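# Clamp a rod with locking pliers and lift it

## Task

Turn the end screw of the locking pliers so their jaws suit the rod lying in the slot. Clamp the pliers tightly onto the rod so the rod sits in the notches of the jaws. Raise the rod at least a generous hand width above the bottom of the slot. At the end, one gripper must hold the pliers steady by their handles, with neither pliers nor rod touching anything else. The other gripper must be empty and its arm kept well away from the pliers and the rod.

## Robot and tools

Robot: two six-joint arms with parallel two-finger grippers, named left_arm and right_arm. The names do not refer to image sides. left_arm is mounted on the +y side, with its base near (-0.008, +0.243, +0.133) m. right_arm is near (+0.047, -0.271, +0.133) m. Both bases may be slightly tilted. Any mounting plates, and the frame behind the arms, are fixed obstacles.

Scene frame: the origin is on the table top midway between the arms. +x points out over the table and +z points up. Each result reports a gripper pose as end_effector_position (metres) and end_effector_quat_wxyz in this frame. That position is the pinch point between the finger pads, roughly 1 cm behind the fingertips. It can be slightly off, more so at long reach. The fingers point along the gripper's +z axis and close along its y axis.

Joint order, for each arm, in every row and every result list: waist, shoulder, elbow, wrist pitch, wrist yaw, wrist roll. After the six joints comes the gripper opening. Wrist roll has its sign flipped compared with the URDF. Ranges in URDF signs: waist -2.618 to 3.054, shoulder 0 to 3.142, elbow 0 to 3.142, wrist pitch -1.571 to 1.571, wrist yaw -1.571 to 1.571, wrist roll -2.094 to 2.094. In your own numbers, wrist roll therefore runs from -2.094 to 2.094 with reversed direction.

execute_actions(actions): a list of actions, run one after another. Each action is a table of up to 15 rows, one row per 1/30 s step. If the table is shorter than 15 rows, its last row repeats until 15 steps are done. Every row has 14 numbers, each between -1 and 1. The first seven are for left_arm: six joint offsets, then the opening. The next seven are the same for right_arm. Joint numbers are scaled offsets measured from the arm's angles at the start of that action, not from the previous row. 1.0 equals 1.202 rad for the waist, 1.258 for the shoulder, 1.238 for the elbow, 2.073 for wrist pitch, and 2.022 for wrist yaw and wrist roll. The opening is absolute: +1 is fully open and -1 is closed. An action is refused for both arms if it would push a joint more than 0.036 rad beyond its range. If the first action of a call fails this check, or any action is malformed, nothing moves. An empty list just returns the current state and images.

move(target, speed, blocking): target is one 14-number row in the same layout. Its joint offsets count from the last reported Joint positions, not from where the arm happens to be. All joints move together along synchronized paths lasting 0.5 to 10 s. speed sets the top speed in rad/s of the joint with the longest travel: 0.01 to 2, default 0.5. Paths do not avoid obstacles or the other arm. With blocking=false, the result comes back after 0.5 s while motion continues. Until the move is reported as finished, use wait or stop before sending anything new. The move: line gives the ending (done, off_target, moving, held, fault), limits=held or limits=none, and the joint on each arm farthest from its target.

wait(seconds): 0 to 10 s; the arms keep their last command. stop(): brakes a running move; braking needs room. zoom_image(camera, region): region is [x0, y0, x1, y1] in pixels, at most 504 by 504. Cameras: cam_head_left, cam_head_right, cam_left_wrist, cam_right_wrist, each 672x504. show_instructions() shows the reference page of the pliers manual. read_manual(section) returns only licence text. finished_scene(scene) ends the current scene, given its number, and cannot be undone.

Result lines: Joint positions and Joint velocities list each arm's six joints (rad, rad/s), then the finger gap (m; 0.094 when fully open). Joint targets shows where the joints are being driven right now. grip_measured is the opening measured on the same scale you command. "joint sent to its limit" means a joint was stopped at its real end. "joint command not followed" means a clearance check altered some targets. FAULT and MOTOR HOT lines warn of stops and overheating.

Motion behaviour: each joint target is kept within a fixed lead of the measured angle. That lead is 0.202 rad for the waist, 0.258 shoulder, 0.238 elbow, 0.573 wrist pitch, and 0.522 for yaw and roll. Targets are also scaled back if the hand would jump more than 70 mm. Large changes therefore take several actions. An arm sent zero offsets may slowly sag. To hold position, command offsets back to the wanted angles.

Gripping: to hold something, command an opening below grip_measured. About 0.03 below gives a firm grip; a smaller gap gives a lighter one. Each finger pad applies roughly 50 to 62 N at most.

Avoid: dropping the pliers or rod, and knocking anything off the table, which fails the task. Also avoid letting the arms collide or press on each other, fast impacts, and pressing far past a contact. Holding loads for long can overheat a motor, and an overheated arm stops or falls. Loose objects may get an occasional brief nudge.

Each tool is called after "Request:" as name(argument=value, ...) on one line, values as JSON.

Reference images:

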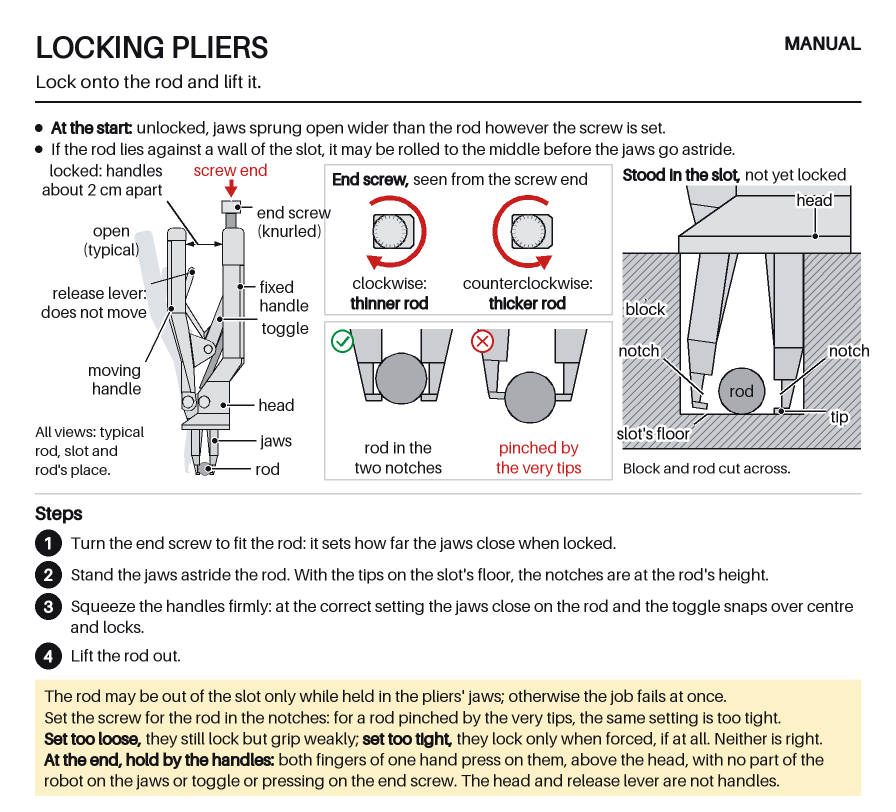

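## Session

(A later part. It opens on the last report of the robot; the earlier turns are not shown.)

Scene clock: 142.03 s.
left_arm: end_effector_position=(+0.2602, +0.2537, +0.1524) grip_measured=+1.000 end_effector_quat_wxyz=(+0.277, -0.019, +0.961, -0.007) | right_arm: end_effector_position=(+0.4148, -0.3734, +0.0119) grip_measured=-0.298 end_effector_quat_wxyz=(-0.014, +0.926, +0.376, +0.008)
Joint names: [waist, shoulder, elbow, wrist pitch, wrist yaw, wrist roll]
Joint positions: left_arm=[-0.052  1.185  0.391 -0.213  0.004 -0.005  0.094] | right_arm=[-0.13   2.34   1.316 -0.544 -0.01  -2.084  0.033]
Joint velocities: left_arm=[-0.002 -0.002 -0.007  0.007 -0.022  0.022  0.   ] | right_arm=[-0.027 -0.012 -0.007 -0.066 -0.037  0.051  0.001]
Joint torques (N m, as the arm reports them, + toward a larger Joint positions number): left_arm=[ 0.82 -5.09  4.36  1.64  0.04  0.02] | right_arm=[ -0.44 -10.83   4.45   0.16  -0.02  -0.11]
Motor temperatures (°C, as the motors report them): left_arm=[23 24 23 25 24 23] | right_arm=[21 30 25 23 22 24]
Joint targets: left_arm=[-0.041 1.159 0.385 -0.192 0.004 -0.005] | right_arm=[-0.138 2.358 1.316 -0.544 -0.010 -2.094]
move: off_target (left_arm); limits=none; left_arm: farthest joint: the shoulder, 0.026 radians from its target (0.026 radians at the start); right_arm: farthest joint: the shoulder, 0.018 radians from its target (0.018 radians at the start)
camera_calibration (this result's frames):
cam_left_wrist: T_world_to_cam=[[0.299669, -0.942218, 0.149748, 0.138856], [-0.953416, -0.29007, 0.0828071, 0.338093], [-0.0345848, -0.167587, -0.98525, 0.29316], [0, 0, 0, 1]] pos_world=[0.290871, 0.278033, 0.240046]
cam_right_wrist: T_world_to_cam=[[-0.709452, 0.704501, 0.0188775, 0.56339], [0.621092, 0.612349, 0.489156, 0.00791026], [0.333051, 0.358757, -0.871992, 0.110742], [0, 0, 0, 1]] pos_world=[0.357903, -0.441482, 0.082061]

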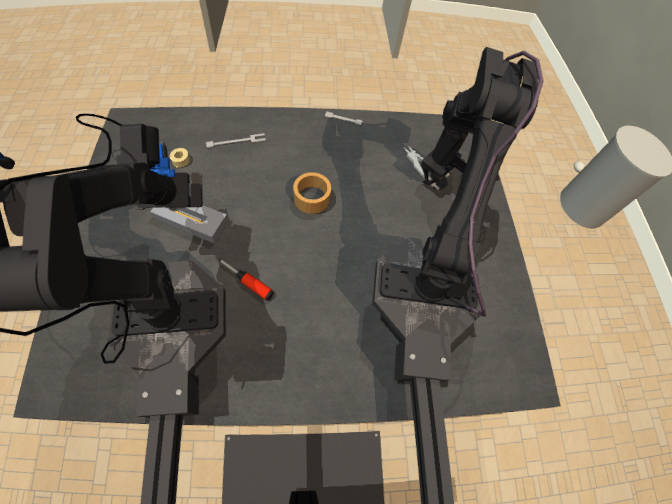

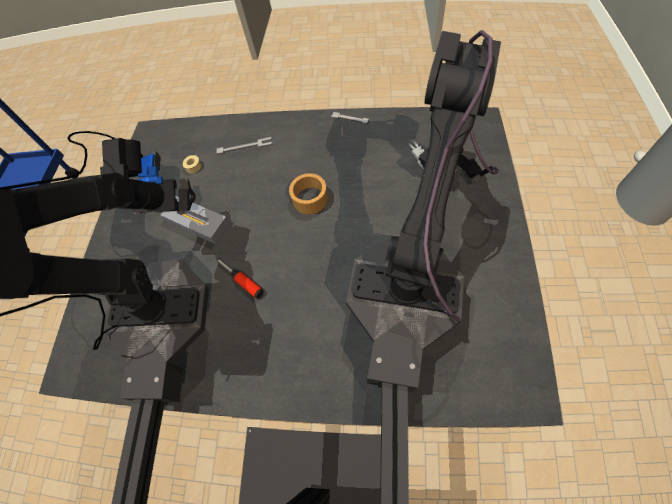

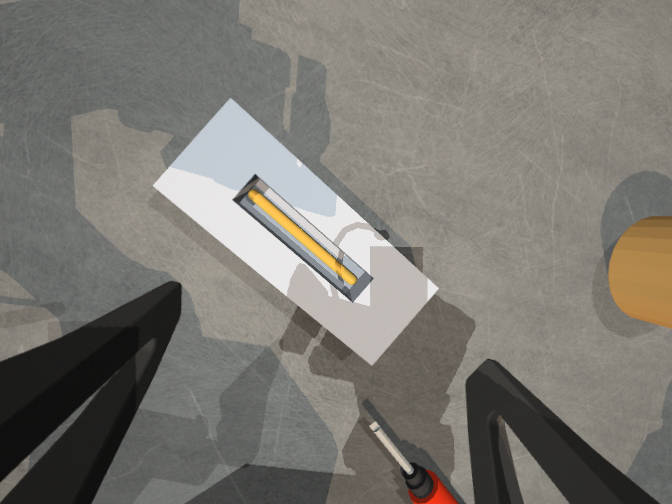

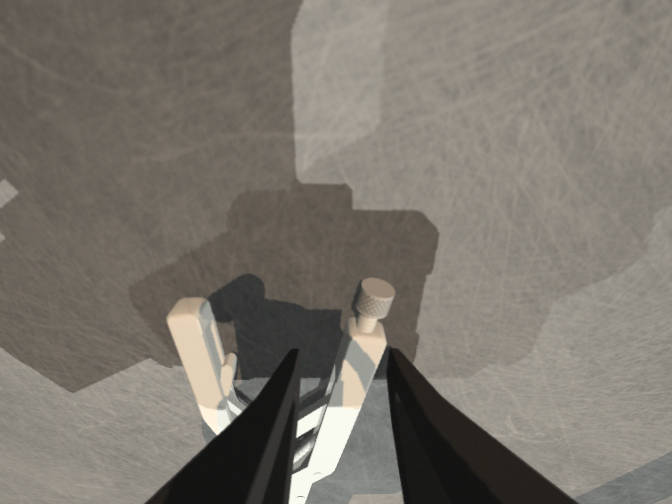

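Request:
execute_actions(actions=[[[0,-0.01,0,0.005,0,0,1, 0,0.008,0,0,0,0,-0.33],[0,-0.01,0,0.005,0,0,1, 0,0.008,0,0,0,0,-0.36],[0,-0.01,0,0.005,0,0,1, 0,0.008,0,0,0,0,-0.39],[0,-0.01,0,0.005,0,0,1, 0,0.008,0,0,0,0,-0.42],[0,-0.01,0,0.005,0,0,1, 0,0.008,0,0,0,0,-0.45],[0,-0.01,0,0.005,0,0,1, 0,0.008,0,0,0,0,-0.48],[0,-0.01,0,0.005,0,0,1, 0,0.008,0,0,0,0,-0.51],[0,-0.01,0,0.005,0,0,1, 0,0.008,0,0,0,0,-0.54],[0,-0.01,0,0.005,0,0,1, 0,0.008,0,0,0,0,-0.57],[0,-0.01,0,0.005,0,0,1, 0,0.008,0,0,0,0,-0.60],[0,-0.01,0,0.005,0,0,1, 0,0.008,0,0,0,0,-0.62],[0,-0.01,0,0.005,0,0,1, 0,0.008,0,0,0,0,-0.64],[0,-0.01,0,0.005,0,0,1, 0,0.008,0,0,0,0,-0.66],[0,-0.01,0,0.005,0,0,1, 0,0.008,0,0,0,0,-0.68],[0,-0.01,0,0.005,0,0,1, 0,0.008,0,0,0,0,-0.70]],[[0,-0.01,0,0.005,0,0,1, 0,0.008,0,0,0,0,-0.71],[0,-0.01,0,0.005,0,0,1, 0,0.008,0,0,0,0,-0.72],[0,-0.01,0,0.005,0,0,1, 0,0.008,0,0,0,0,-0.73],[0,-0.01,0,0.005,0,0,1, 0,0.008,0,0,0,0,-0.74],[0,-0.01,0,0.005,0,0,1, 0,0.008,0,0,0,0,-0.75],[0,-0.01,0,0.005,0,0,1, 0,0.008,0,0,0,0,-0.76],[0,-0.01,0,0.005,0,0,1, 0,0.008,0,0,0,0,-0.77],[0,-0.01,0,0.005,0,0,1, 0,0.008,0,0,0,0,-0.78],[0,-0.01,0,0.005,0,0,1, 0,0.008,0,0,0,0,-0.79],[0,-0.01,0,0.005,0,0,1, 0,0.008,0,0,0,0,-0.80]]])

Request:
zoom_image(camera="cam_right_wrist", region=[200, 250, 450, 500])

Scene clock: 161.73 s.
left_arm: end_effector_position=(+0.2602, +0.2537, +0.1524) grip_measured=+1.000 end_effector_quat_wxyz=(+0.277, -0.019, +0.961, -0.007) | right_arm: end_effector_position=(+0.4150, -0.3734, +0.0119) grip_measured=-0.748 end_effector_quat_wxyz=(-0.014, +0.926, +0.376, +0.008)
Joint names: [waist, shoulder, elbow, wrist pitch, wrist yaw, wrist roll]
Joint positions: left_arm=[-0.052  1.185  0.391 -0.213  0.004 -0.005  0.094] | right_arm=[-0.13   2.34   1.316 -0.543 -0.011 -2.084  0.012]
Joint velocities: left_arm=[-0.012 -0.017 -0.002 -0.022 -0.11   0.066  0.   ] | right_arm=[-0.007  0.002 -0.012  0.022 -0.066 -0.007 -0.001]
Joint torques (N m, as the arm reports them, + toward a larger Joint positions number): left_arm=[-0.07 -3.9   4.79  1.53  0.03  0.02] | right_arm=[  0.22 -11.55   4.47   0.15  -0.01  -0.01]
Motor temperatures (°C, as the motors report them): left_arm=[23 24 23 25 24 23] | right_arm=[21 30 25 23 22 24]
Joint targets: left_arm=[-0.052 1.172 0.391 -0.202 0.004 -0.005] | right_arm=[-0.130 2.350 1.316 -0.543 -0.010 -2.084]
camera_calibration (this result's frames):
cam_left_wrist: T_world_to_cam=[[0.299669, -0.942218, 0.149748, 0.138856], [-0.953416, -0.29007, 0.0828071, 0.338093], [-0.0345848, -0.167587, -0.98525, 0.29316], [0, 0, 0, 1]] pos_world=[0.290871, 0.278033, 0.240046]
cam_right_wrist: T_world_to_cam=[[-0.709455, 0.704511, 0.0183882, 0.563536], [0.620692, 0.612264, 0.489769, 0.0079045], [0.333789, 0.358882, -0.871658, 0.110408], [0, 0, 0, 1]] pos_world=[0.358044, -0.44148, 0.0820041]

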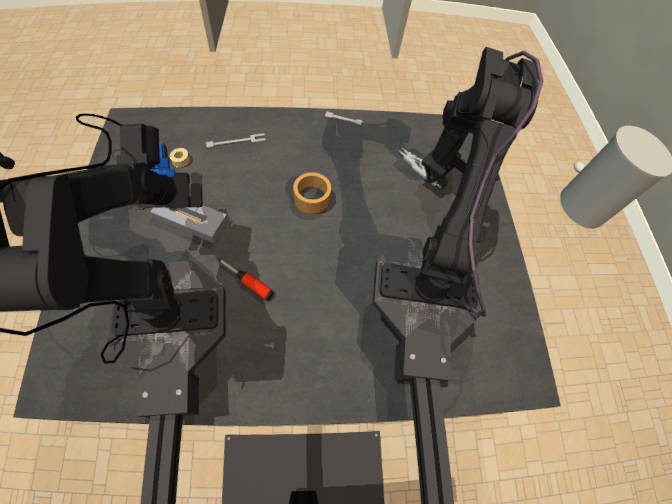

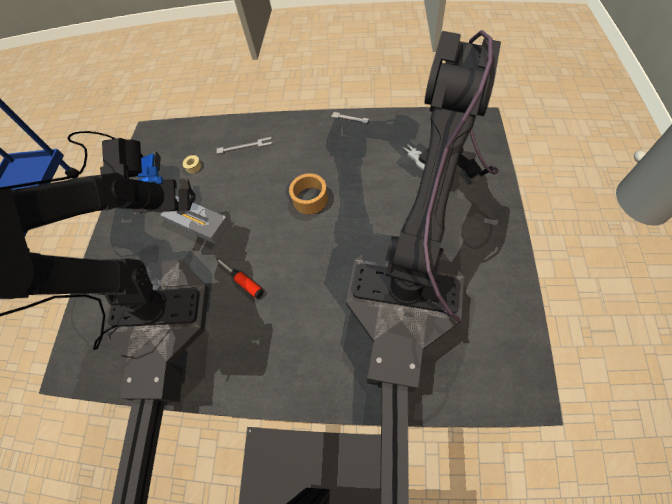

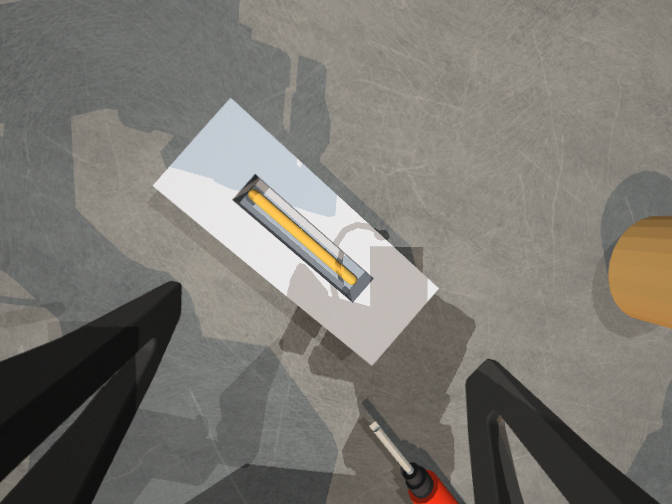

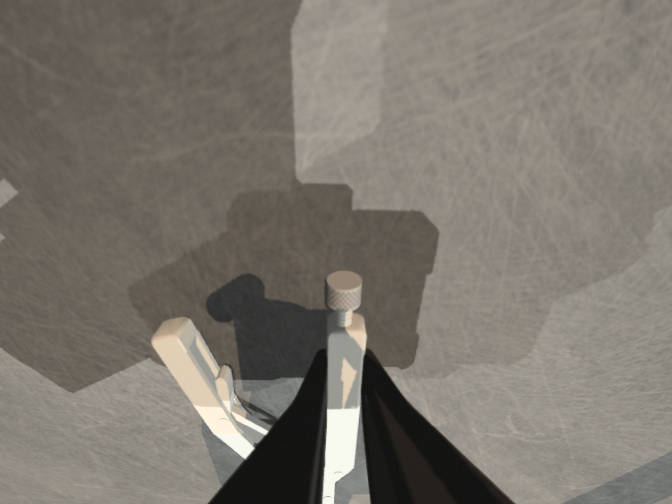

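Region (200, 250, 450, 500) of cam_right_wrist's 672x504 image, scaled by 2.016, with more detail than that image has.

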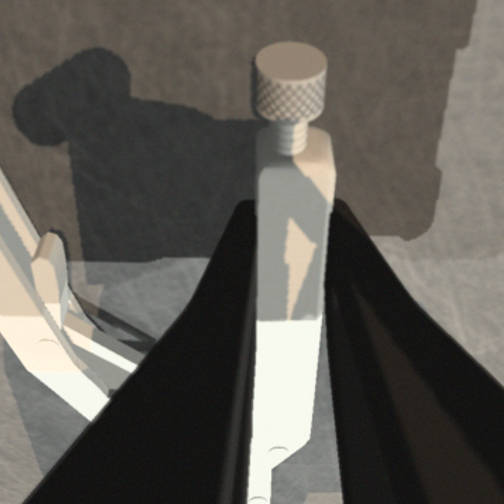

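Request:
move(target=[0, -0.01, 0, 0.005, 0, 0, 1.0, 0, -0.16, 0.0, -0.095, 0, 0, -0.80], speed=0.2)

Scene clock: 192.07 s.
left_arm: end_effector_position=(+0.2602, +0.2537, +0.1524) grip_measured=+1.000 end_effector_quat_wxyz=(+0.277, -0.019, +0.961, -0.007) | right_arm: end_effector_position=(+0.4088, -0.3731, +0.0775) grip_measured=-0.748 end_effector_quat_wxyz=(-0.012, +0.926, +0.376, +0.011)
Joint names: [waist, shoulder, elbow, wrist pitch, wrist yaw, wrist roll]
Joint positions: left_arm=[-0.052  1.185  0.391 -0.213  0.004 -0.005  0.094] | right_arm=[-0.13   2.158  1.316 -0.719 -0.011 -2.084  0.012]
Joint velocities: left_arm=[-0.012  0.002 -0.002 -0.007 -0.051  0.081  0.   ] | right_arm=[ 0.007 -0.007 -0.002 -0.095  0.022  0.007 -0.001]
Joint torques (N m, as the arm reports them, + toward a larger Joint positions number): left_arm=[-0.07 -3.9   4.79  1.53  0.03  0.03] | right_arm=[  0.19 -13.34   5.19  -0.03  -0.01   0.  ]
Motor temperatures (°C, as the motors report them): left_arm=[23 24 24 25 24 23] | right_arm=[21 32 26 23 22 24]
Joint targets: left_arm=[-0.052 1.172 0.391 -0.202 0.004 -0.005] | right_arm=[-0.130 2.139 1.316 -0.740 -0.010 -2.084]
move: off_target (right_arm); limits=none; left_arm: farthest joint: the shoulder, 0.013 radians from its target (0.013 radians at the start); right_arm: farthest joint: the wrist pitch, 0.021 radians from its target (0.197 radians at the start)
camera_calibration (this result's frames):
cam_left_wrist: T_world_to_cam=[[0.299669, -0.942218, 0.149748, 0.138856], [-0.953416, -0.29007, 0.0828071, 0.338093], [-0.0345848, -0.167587, -0.98525, 0.29316], [0, 0, 0, 1]] pos_world=[0.290871, 0.278033, 0.240046]
cam_right_wrist: T_world_to_cam=[[-0.709454, 0.704638, 0.0126861, 0.558212], [0.617722, 0.613077, 0.4925, -0.0192846], [0.339256, 0.357242, -0.87022, 0.166498], [0, 0, 0, 1]] pos_world=[0.351452, -0.440994, 0.147306]

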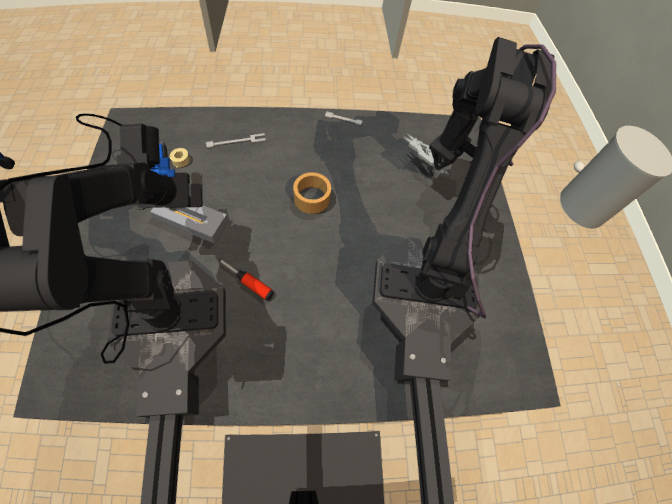

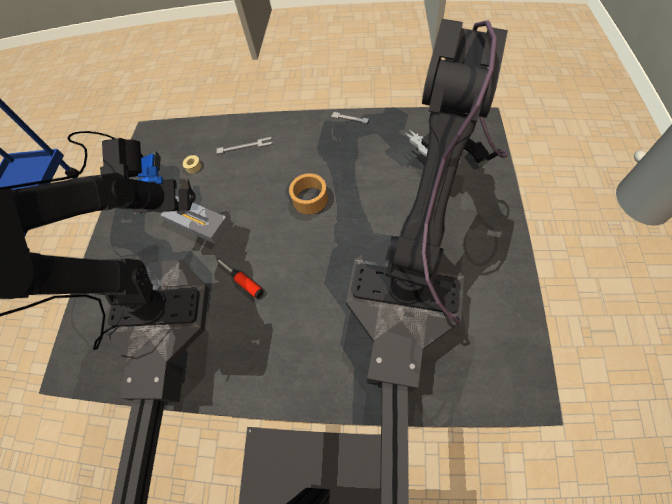

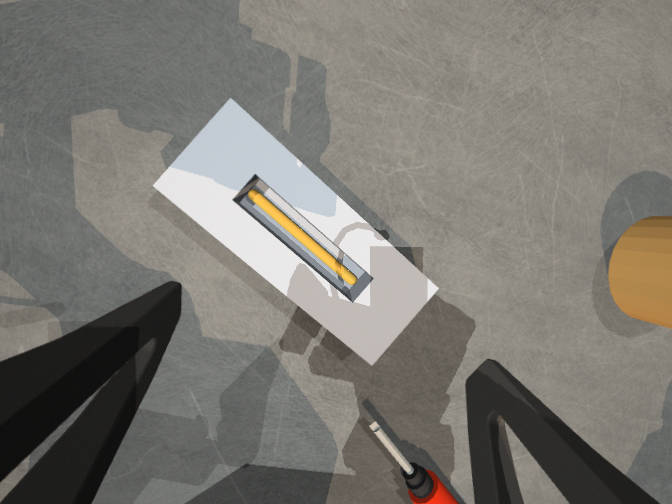

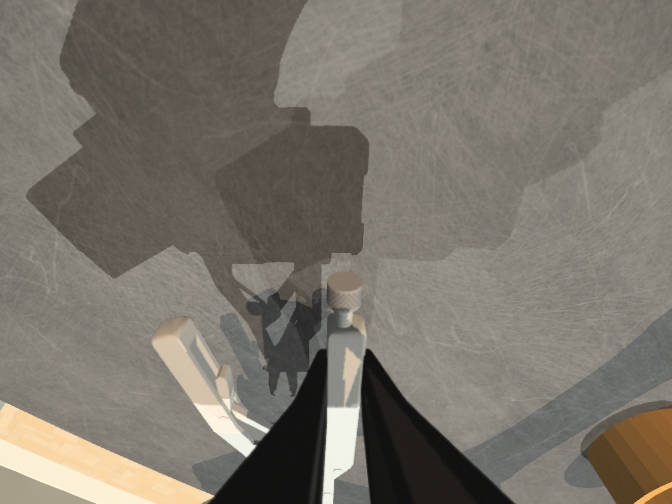

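Request:
move(target=[0.215, 0.717, 0.756, -0.287, 0, 0.435, 1.0, 0.582, 0.033, -0.204, 0.886, -0.025, 1.0, -0.80], speed=0.7)

Scene clock: 228.53 s.
left_arm: end_effector_position=(+0.3406, +0.3459, +0.0994) grip_measured=+1.000 end_effector_quat_wxyz=(-0.012, -0.548, +0.837, -0.009) | right_arm: end_effector_position=(+0.5768, -0.0311, +0.2604) grip_measured=-0.747 end_effector_quat_wxyz=(+0.662, -0.135, +0.712, +0.191)
Joint names: [waist, shoulder, elbow, wrist pitch, wrist yaw, wrist roll]
Joint positions: left_arm=[ 0.199  2.084  1.301 -0.795  0.004  0.87   0.094] | right_arm=[ 0.567  2.196  1.072  1.064 -0.055 -0.07   0.012]
Joint velocities: left_arm=[-0.002  0.002  0.007 -0.007  0.066 -0.007  0.   ] | right_arm=[-0.012  0.002 -0.002 -0.022 -0.007 -0.007 -0.   ]
Joint torques (N m, as the arm reports them, + toward a larger Joint positions number): left_arm=[  0.46 -10.57   5.88   0.16   0.04   0.06] | right_arm=[  0.48 -12.2    4.95   2.47  -0.09   0.09]
Motor temperatures (°C, as the motors report them): left_arm=[23 25 24 25 24 23] | right_arm=[21 34 26 24 22 24]
Joint targets: left_arm=[0.207 2.087 1.327 -0.808 0.004 0.875] | right_arm=[0.569 2.199 1.063 1.118 -0.061 -0.062]
move: off_target (left_arm, right_arm); limits=none; left_arm: farthest joint: the elbow, 0.026 radians from its target (0.936 radians at the start); right_arm: farthest joint: the wrist pitch, 0.054 radians from its target (1.837 radians at the start)
camera_calibration (this result's frames):
cam_left_wrist: T_world_to_cam=[[0.992819, -0.112519, -0.0406252, -0.294583], [-0.0657843, -0.79715, 0.600187, 0.267503], [-0.0999168, -0.593204, -0.798828, 0.410056], [0, 0, 0, 1]] pos_world=[0.351036, 0.42334, 0.155045]
cam_right_wrist: T_world_to_cam=[[0.445673, -0.891945, -0.0762192, -0.258718], [-0.486774, -0.170006, -0.856825, 0.541269], [0.751283, 0.418965, -0.509943, -0.182973], [0, 0, 0, 1]] pos_world=[0.516244, -0.0620834, 0.350748]

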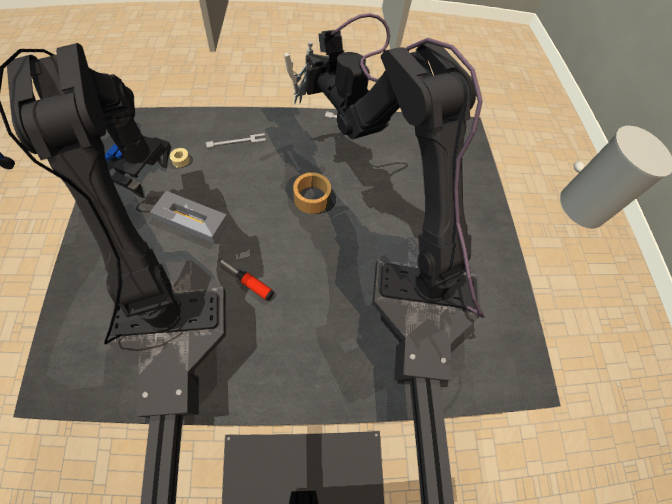

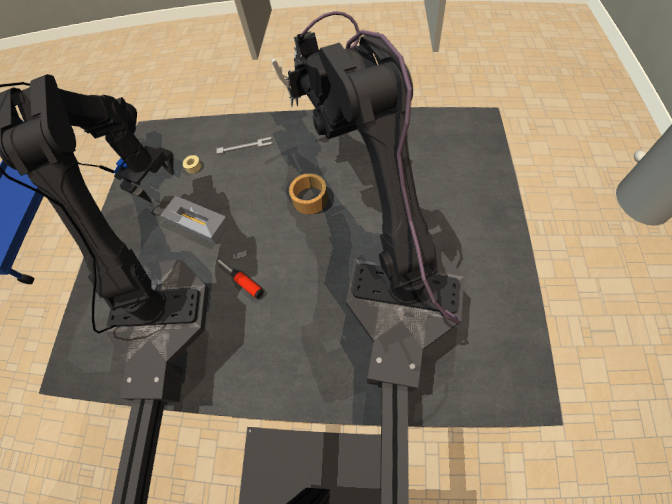

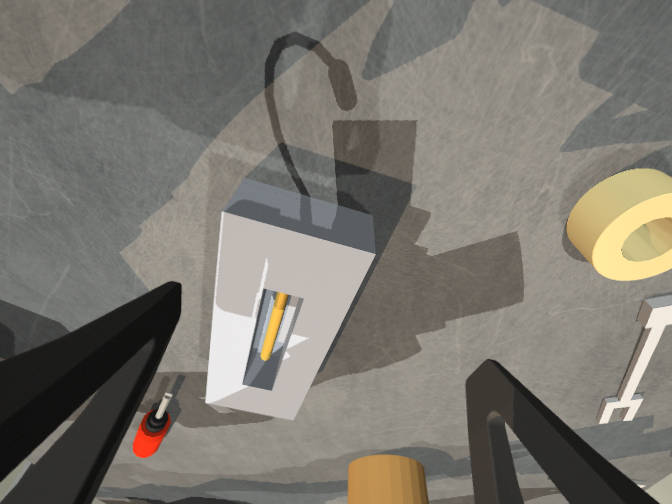

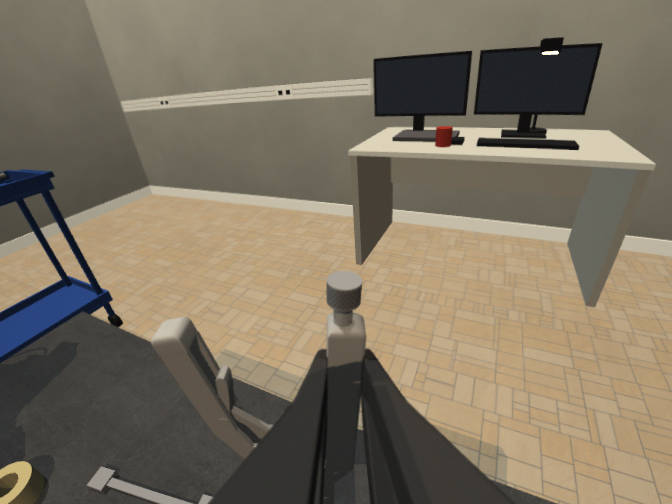

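Request:
zoom_image(camera="cam_head_left", region=[260, 10, 400, 140])

Request:
zoom_image(camera="cam_left_wrist", region=[190, 170, 390, 430])

Region (260, 10, 400, 140) of cam_head_left's 672x504 image, scaled by 3.600, with more detail than that image has; it fills the top 468 rows of this view, and the rest is white.

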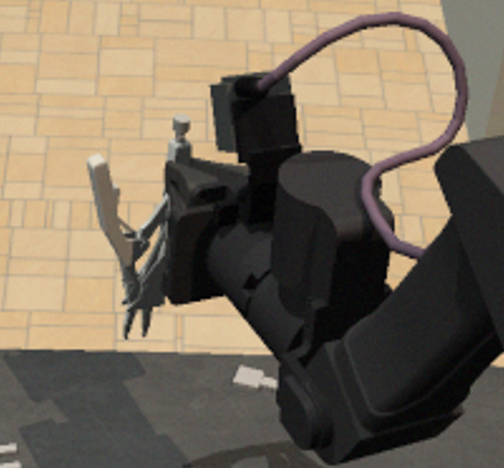

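Region (190, 170, 390, 430) of cam_left_wrist's 672x504 image, scaled by 1.938, with more detail than that image has; it fills the left 388 columns of this view, and the rest is white.

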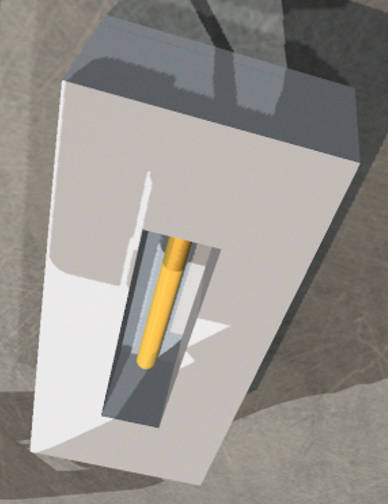

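Request:
move(target=[0.004, 0.002, 0.012, -0.003, 0, 0, 1.0, 0.5774, 0.1738, 0, 0.149, 0, 0.0445, -0.80], speed=0.4)

Scene clock: 258.30 s.
left_arm: end_effector_position=(+0.3406, +0.3459, +0.0994) grip_measured=+1.000 end_effector_quat_wxyz=(-0.012, -0.548, +0.837, -0.009) | right_arm: end_effector_position=(+0.2954, +0.2512, +0.2072) grip_measured=-0.747 end_effector_quat_wxyz=(+0.590, -0.390, +0.591, +0.388)
Joint names: [waist, shoulder, elbow, wrist pitch, wrist yaw, wrist roll]
Joint positions: left_arm=[ 0.199  2.084  1.301 -0.795  0.004  0.87   0.094] | right_arm=[ 1.265  2.415  1.072  1.319 -0.056  0.013  0.012]
Joint velocities: left_arm=[-0.007  0.007  0.002  0.037 -0.022  0.007  0.   ] | right_arm=[ 0.007 -0.017 -0.012  0.007 -0.007 -0.022  0.001]
Joint torques (N m, as the arm reports them, + toward a larger Joint positions number): left_arm=[  0.18 -10.6    5.08   0.22   0.04   0.02] | right_arm=[ -0.22 -13.03   4.61   2.46   0.02   0.06]
Motor temperatures (°C, as the motors report them): left_arm=[23 27 25 23 24 23] | right_arm=[21 34 26 31 22 24]
Joint targets: left_arm=[0.203 2.087 1.315 -0.801 0.004 0.870] | right_arm=[1.261 2.415 1.072 1.373 -0.055 0.020]
move: off_target (right_arm); limits=none; left_arm: farthest joint: the elbow, 0.015 radians from its target (0.015 radians at the start); right_arm: farthest joint: the wrist pitch, 0.054 radians from its target (0.308 radians at the start)
camera_calibration (this result's frames):
cam_left_wrist: T_world_to_cam=[[0.992861, -0.11214, -0.0406363, -0.294727], [-0.0654738, -0.797177, 0.600184, 0.267407], [-0.0996992, -0.593239, -0.798829, 0.409994], [0, 0, 0, 1]] pos_world=[0.351007, 0.423344, 0.155045]
cam_right_wrist: T_world_to_cam=[[0.918817, -0.394223, 0.0190535, -0.170042], [-0.170004, -0.438873, -0.882321, 0.386012], [0.356193, 0.807452, -0.470263, -0.10609], [0, 0, 0, 1]] pos_world=[0.25965, 0.188038, 0.293936]

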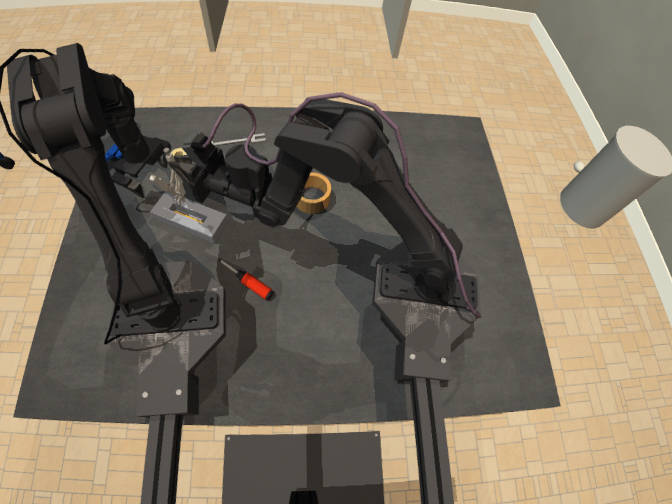

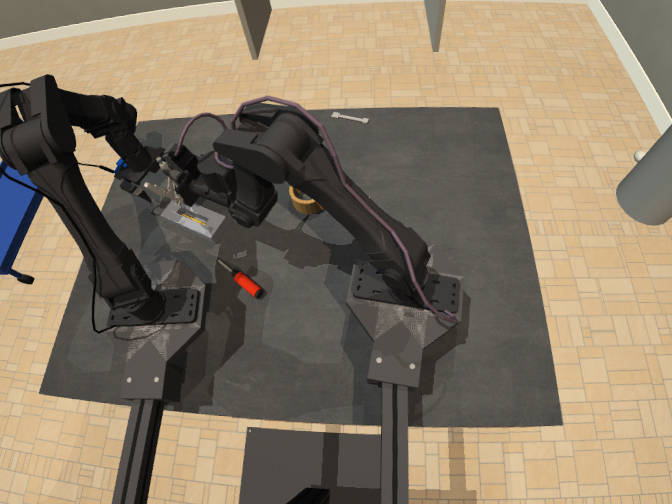

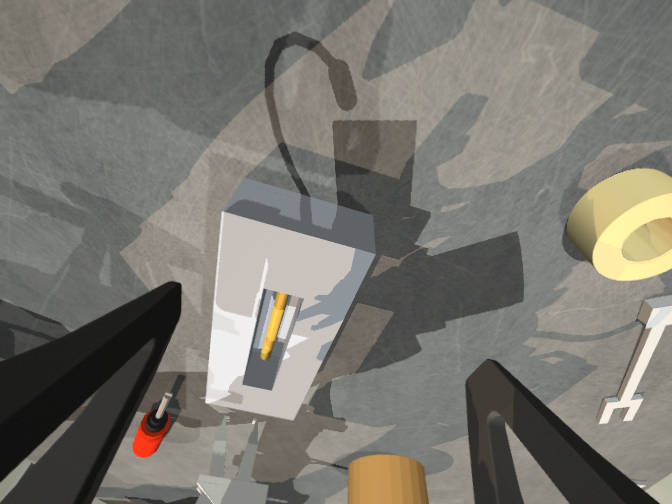

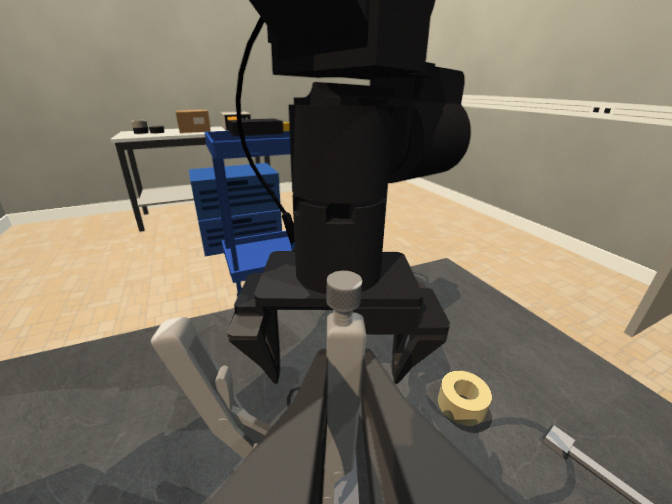

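Request:
move(target=[0.004, 0.002, 0.012, -0.003, 0, 0, 1.0, -0.0125, 0.1032, 0.0889, 0.0463, 0, 0.002, -0.80], speed=0.15)

Request:
zoom_image(camera="cam_left_wrist", region=[170, 270, 370, 504])

Scene clock: 273.20 s.
left_arm: end_effector_position=(+0.3406, +0.3459, +0.0994) grip_measured=+1.000 end_effector_quat_wxyz=(-0.012, -0.548, +0.837, -0.009) | right_arm: end_effector_position=(+0.3030, +0.2587, +0.1730) grip_measured=-0.747 end_effector_quat_wxyz=(+0.588, -0.390, +0.595, +0.384)
Joint names: [waist, shoulder, elbow, wrist pitch, wrist yaw, wrist roll]
Joint positions: left_arm=[ 0.199  2.084  1.301 -0.795  0.004  0.87   0.094] | right_arm=[ 1.258  2.544  1.151  1.361 -0.056  0.014  0.012]
Joint velocities: left_arm=[ 0.007  0.012 -0.002 -0.007  0.022  0.11   0.   ] | right_arm=[ 0.002 -0.012  0.007 -0.022 -0.037  0.022 -0.   ]
Joint torques (N m, as the arm reports them, + toward a larger Joint positions number): left_arm=[  0.18 -10.6    5.08   0.22   0.04   0.02] | right_arm=[ -0.62 -13.54   6.99   2.48  -0.01   0.03]
Motor temperatures (°C, as the motors report them): left_arm=[23 28 25 23 24 23] | right_arm=[21 35 26 32 22 24]
Joint targets: left_arm=[0.203 2.087 1.315 -0.801 0.004 0.870] | right_arm=[1.250 2.545 1.183 1.415 -0.056 0.017]
move: off_target (right_arm); limits=none; left_arm: farthest joint: the elbow, 0.015 radians from its target (0.015 radians at the start); right_arm: farthest joint: the wrist pitch, 0.054 radians from its target (0.096 radians at the start)
camera_calibration (this result's frames):
cam_left_wrist: T_world_to_cam=[[0.992861, -0.11214, -0.0406363, -0.294727], [-0.0654738, -0.797177, 0.600184, 0.267407], [-0.0996992, -0.593239, -0.798829, 0.409994], [0, 0, 0, 1]] pos_world=[0.351007, 0.423344, 0.155045]
cam_right_wrist: T_world_to_cam=[[0.916349, -0.399937, 0.0188299, -0.171123], [-0.175957, -0.444512, -0.878321, 0.362983], [0.359643, 0.801535, -0.4777, -0.129168], [0, 0, 0, 1]] pos_world=[0.267133, 0.196444, 0.260334]

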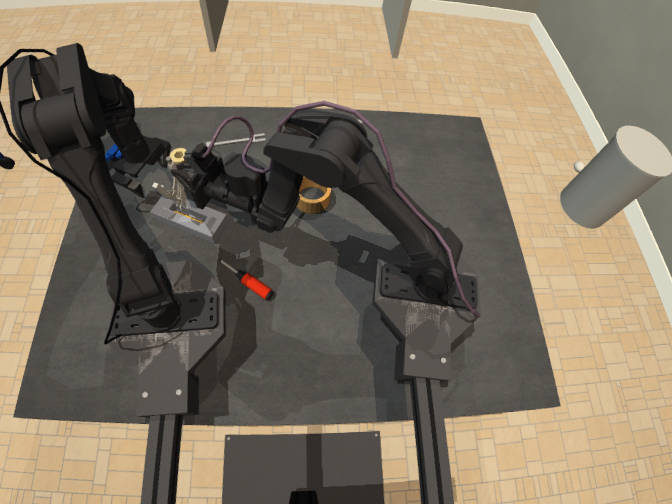

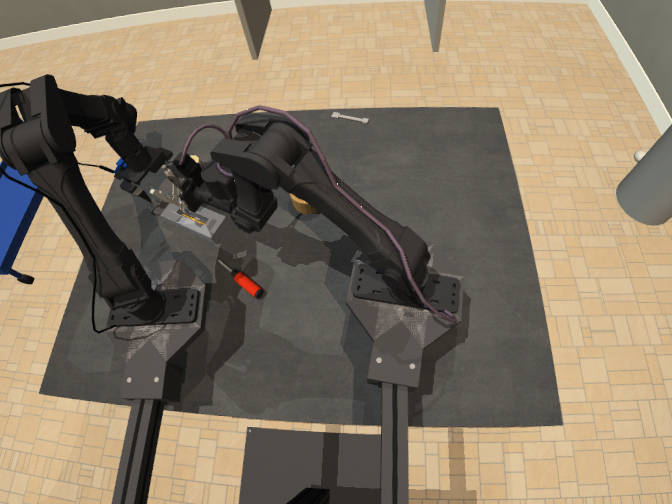

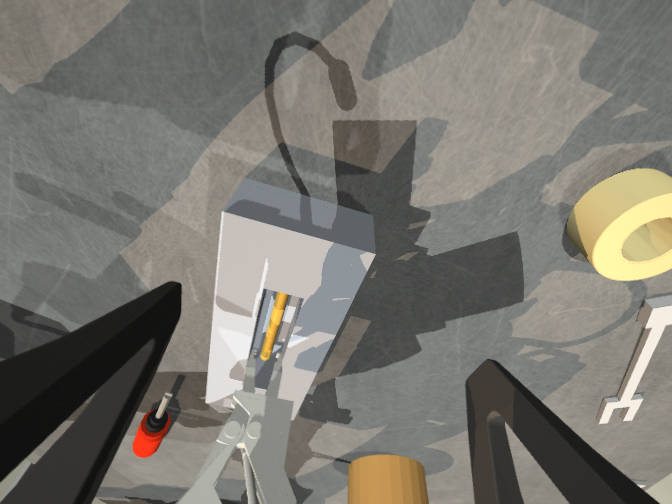

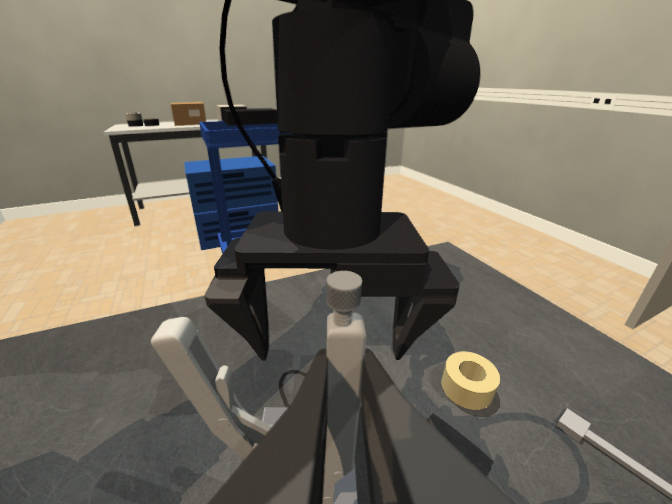

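Region (170, 270, 370, 504) of cam_left_wrist's 672x504 image, scaled by 2.154, with more detail than that image has; it fills the left 431 columns of this view, and the rest is white.

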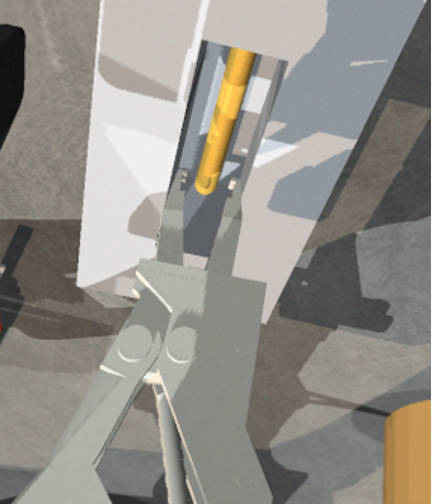

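Request:
zoom_image(camera="cam_left_wrist", region=[225, 310, 315, 410])

Request:
zoom_image(camera="cam_head_left", region=[135, 150, 235, 250])

Region (225, 310, 315, 410) of cam_left_wrist's 672x504 image, scaled by 5.040, with more detail than that image has; it fills the left 454 columns of this view, and the rest is white.

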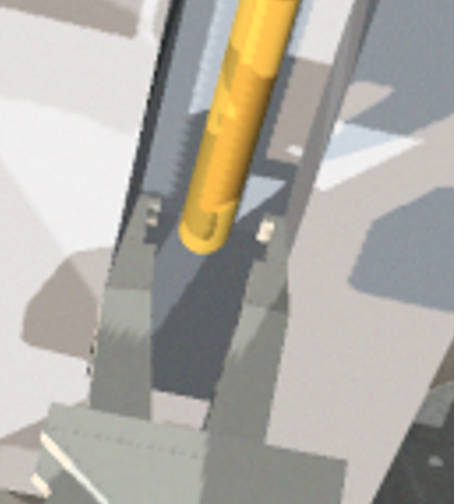

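Region (135, 150, 235, 250) of cam_head_left's 672x504 image, scaled by 5.040, with more detail than that image has.

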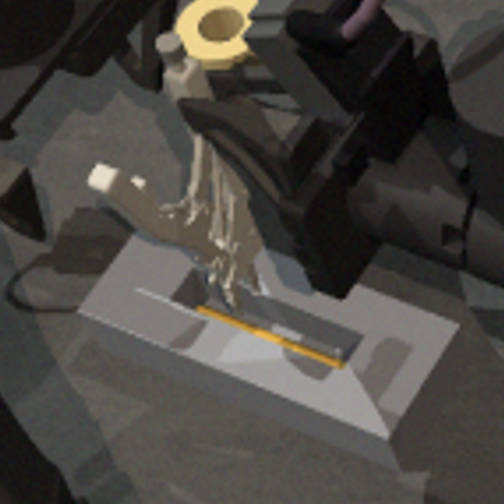

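Request:
move(target=[0.004, 0.002, 0.012, -0.003, 0, 0, 1.0, -0.003, 0.0397, 0.015, 0.0545, 0, 0.001, -0.80], speed=0.08)

Request:
zoom_image(camera="cam_left_wrist", region=[225, 290, 325, 400])

Request:
zoom_image(camera="cam_head_left", region=[135, 150, 235, 250])

Scene clock: 288.47 s.
left_arm: end_effector_position=(+0.3406, +0.3459, +0.0994) grip_measured=+1.000 end_effector_quat_wxyz=(-0.012, -0.548, +0.837, -0.009) | right_arm: end_effector_position=(+0.3011, +0.2553, +0.1607) grip_measured=-0.747 end_effector_quat_wxyz=(+0.592, -0.388, +0.592, +0.386)
Joint names: [waist, shoulder, elbow, wrist pitch, wrist yaw, wrist roll]
Joint positions: left_arm=[ 0.199  2.084  1.301 -0.795  0.004  0.87   0.094] | right_arm=[ 1.258  2.592  1.151  1.42  -0.056  0.014  0.012]
Joint velocities: left_arm=[ 0.002  0.017  0.022 -0.007 -0.066  0.007  0.   ] | right_arm=[-0.002 -0.022 -0.017  0.022 -0.022  0.022  0.   ]
Joint torques (N m, as the arm reports them, + toward a larger Joint positions number): left_arm=[  0.19 -10.61   5.08   0.22   0.03   0.02] | right_arm=[ -0.22 -13.29   5.61   2.46   0.     0.01]
Motor temperatures (°C, as the motors report them): left_arm=[23 28 25 23 24 23] | right_arm=[21 36 27 33 22 24]
Joint targets: left_arm=[0.203 2.087 1.315 -0.801 0.004 0.870] | right_arm=[1.255 2.594 1.169 1.474 -0.056 0.016]
move: off_target (right_arm); limits=none; left_arm: farthest joint: the elbow, 0.015 radians from its target (0.015 radians at the start); right_arm: farthest joint: the wrist pitch, 0.054 radians from its target (0.113 radians at the start)
camera_calibration (this result's frames):
cam_left_wrist: T_world_to_cam=[[0.992861, -0.11214, -0.0406363, -0.294727], [-0.0654738, -0.797177, 0.600184, 0.267407], [-0.0996992, -0.593239, -0.798829, 0.409994], [0, 0, 0, 1]] pos_world=[0.351007, 0.423344, 0.155045]
cam_right_wrist: T_world_to_cam=[[0.916198, -0.400251, 0.0194752, -0.170509], [-0.171465, -0.435492, -0.883712, 0.347526], [0.362188, 0.806316, -0.467627, -0.135215], [0, 0, 0, 1]] pos_world=[0.264782, 0.192124, 0.247203]

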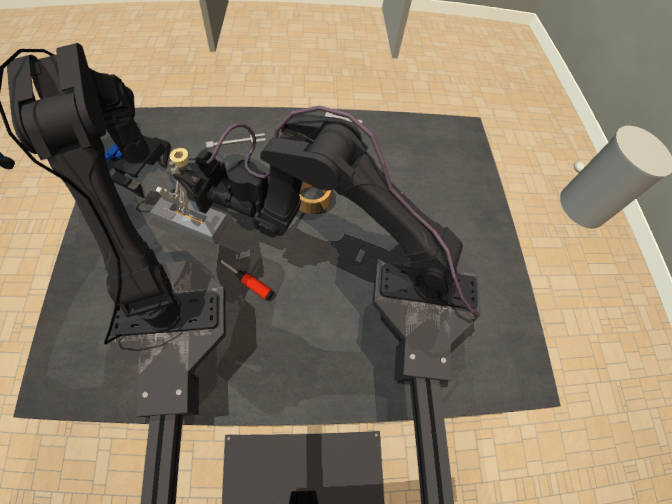

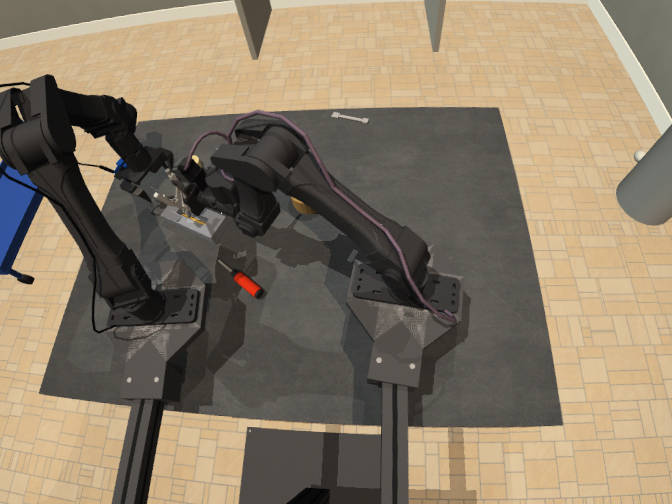

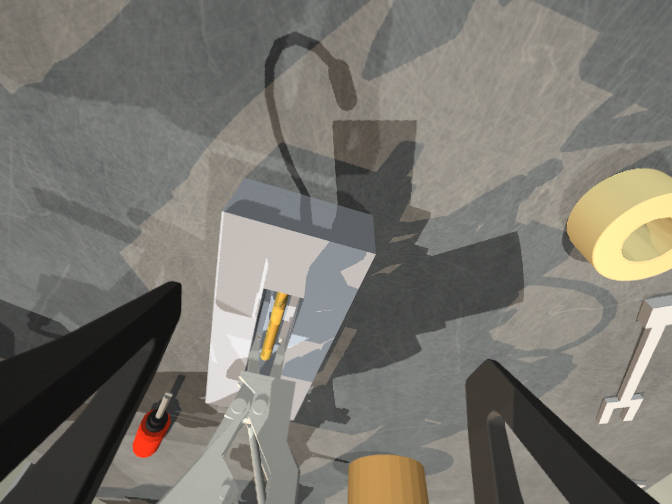

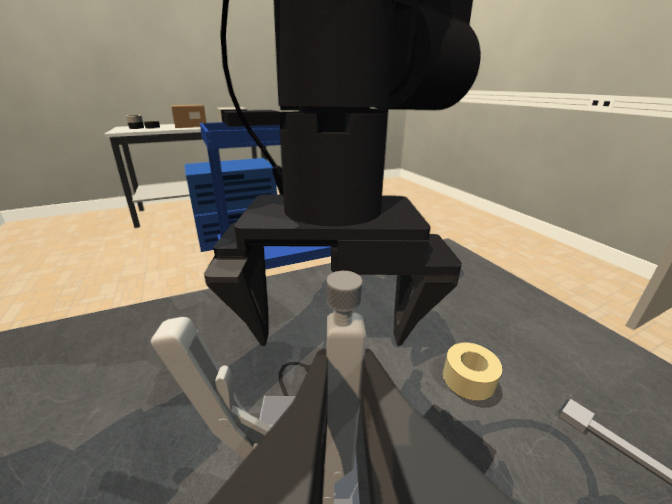

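Region (225, 290, 325, 400) of cam_left_wrist's 672x504 image, scaled by 4.582, with more detail than that image has; it fills the left 458 columns of this view, and the rest is white.

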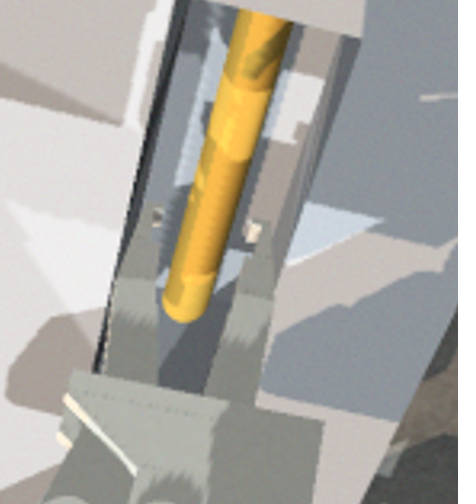

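Region (135, 150, 235, 250) of cam_head_left's 672x504 image, scaled by 5.040, with more detail than that image has.

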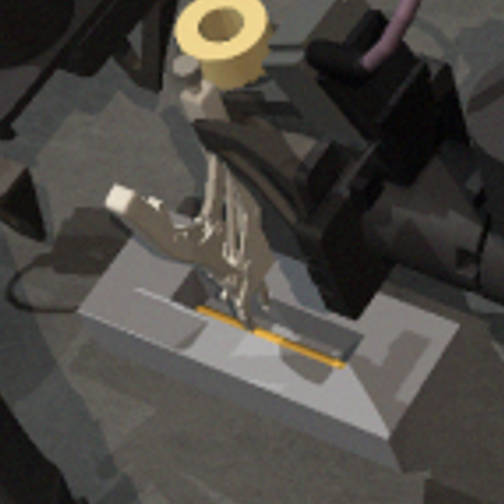

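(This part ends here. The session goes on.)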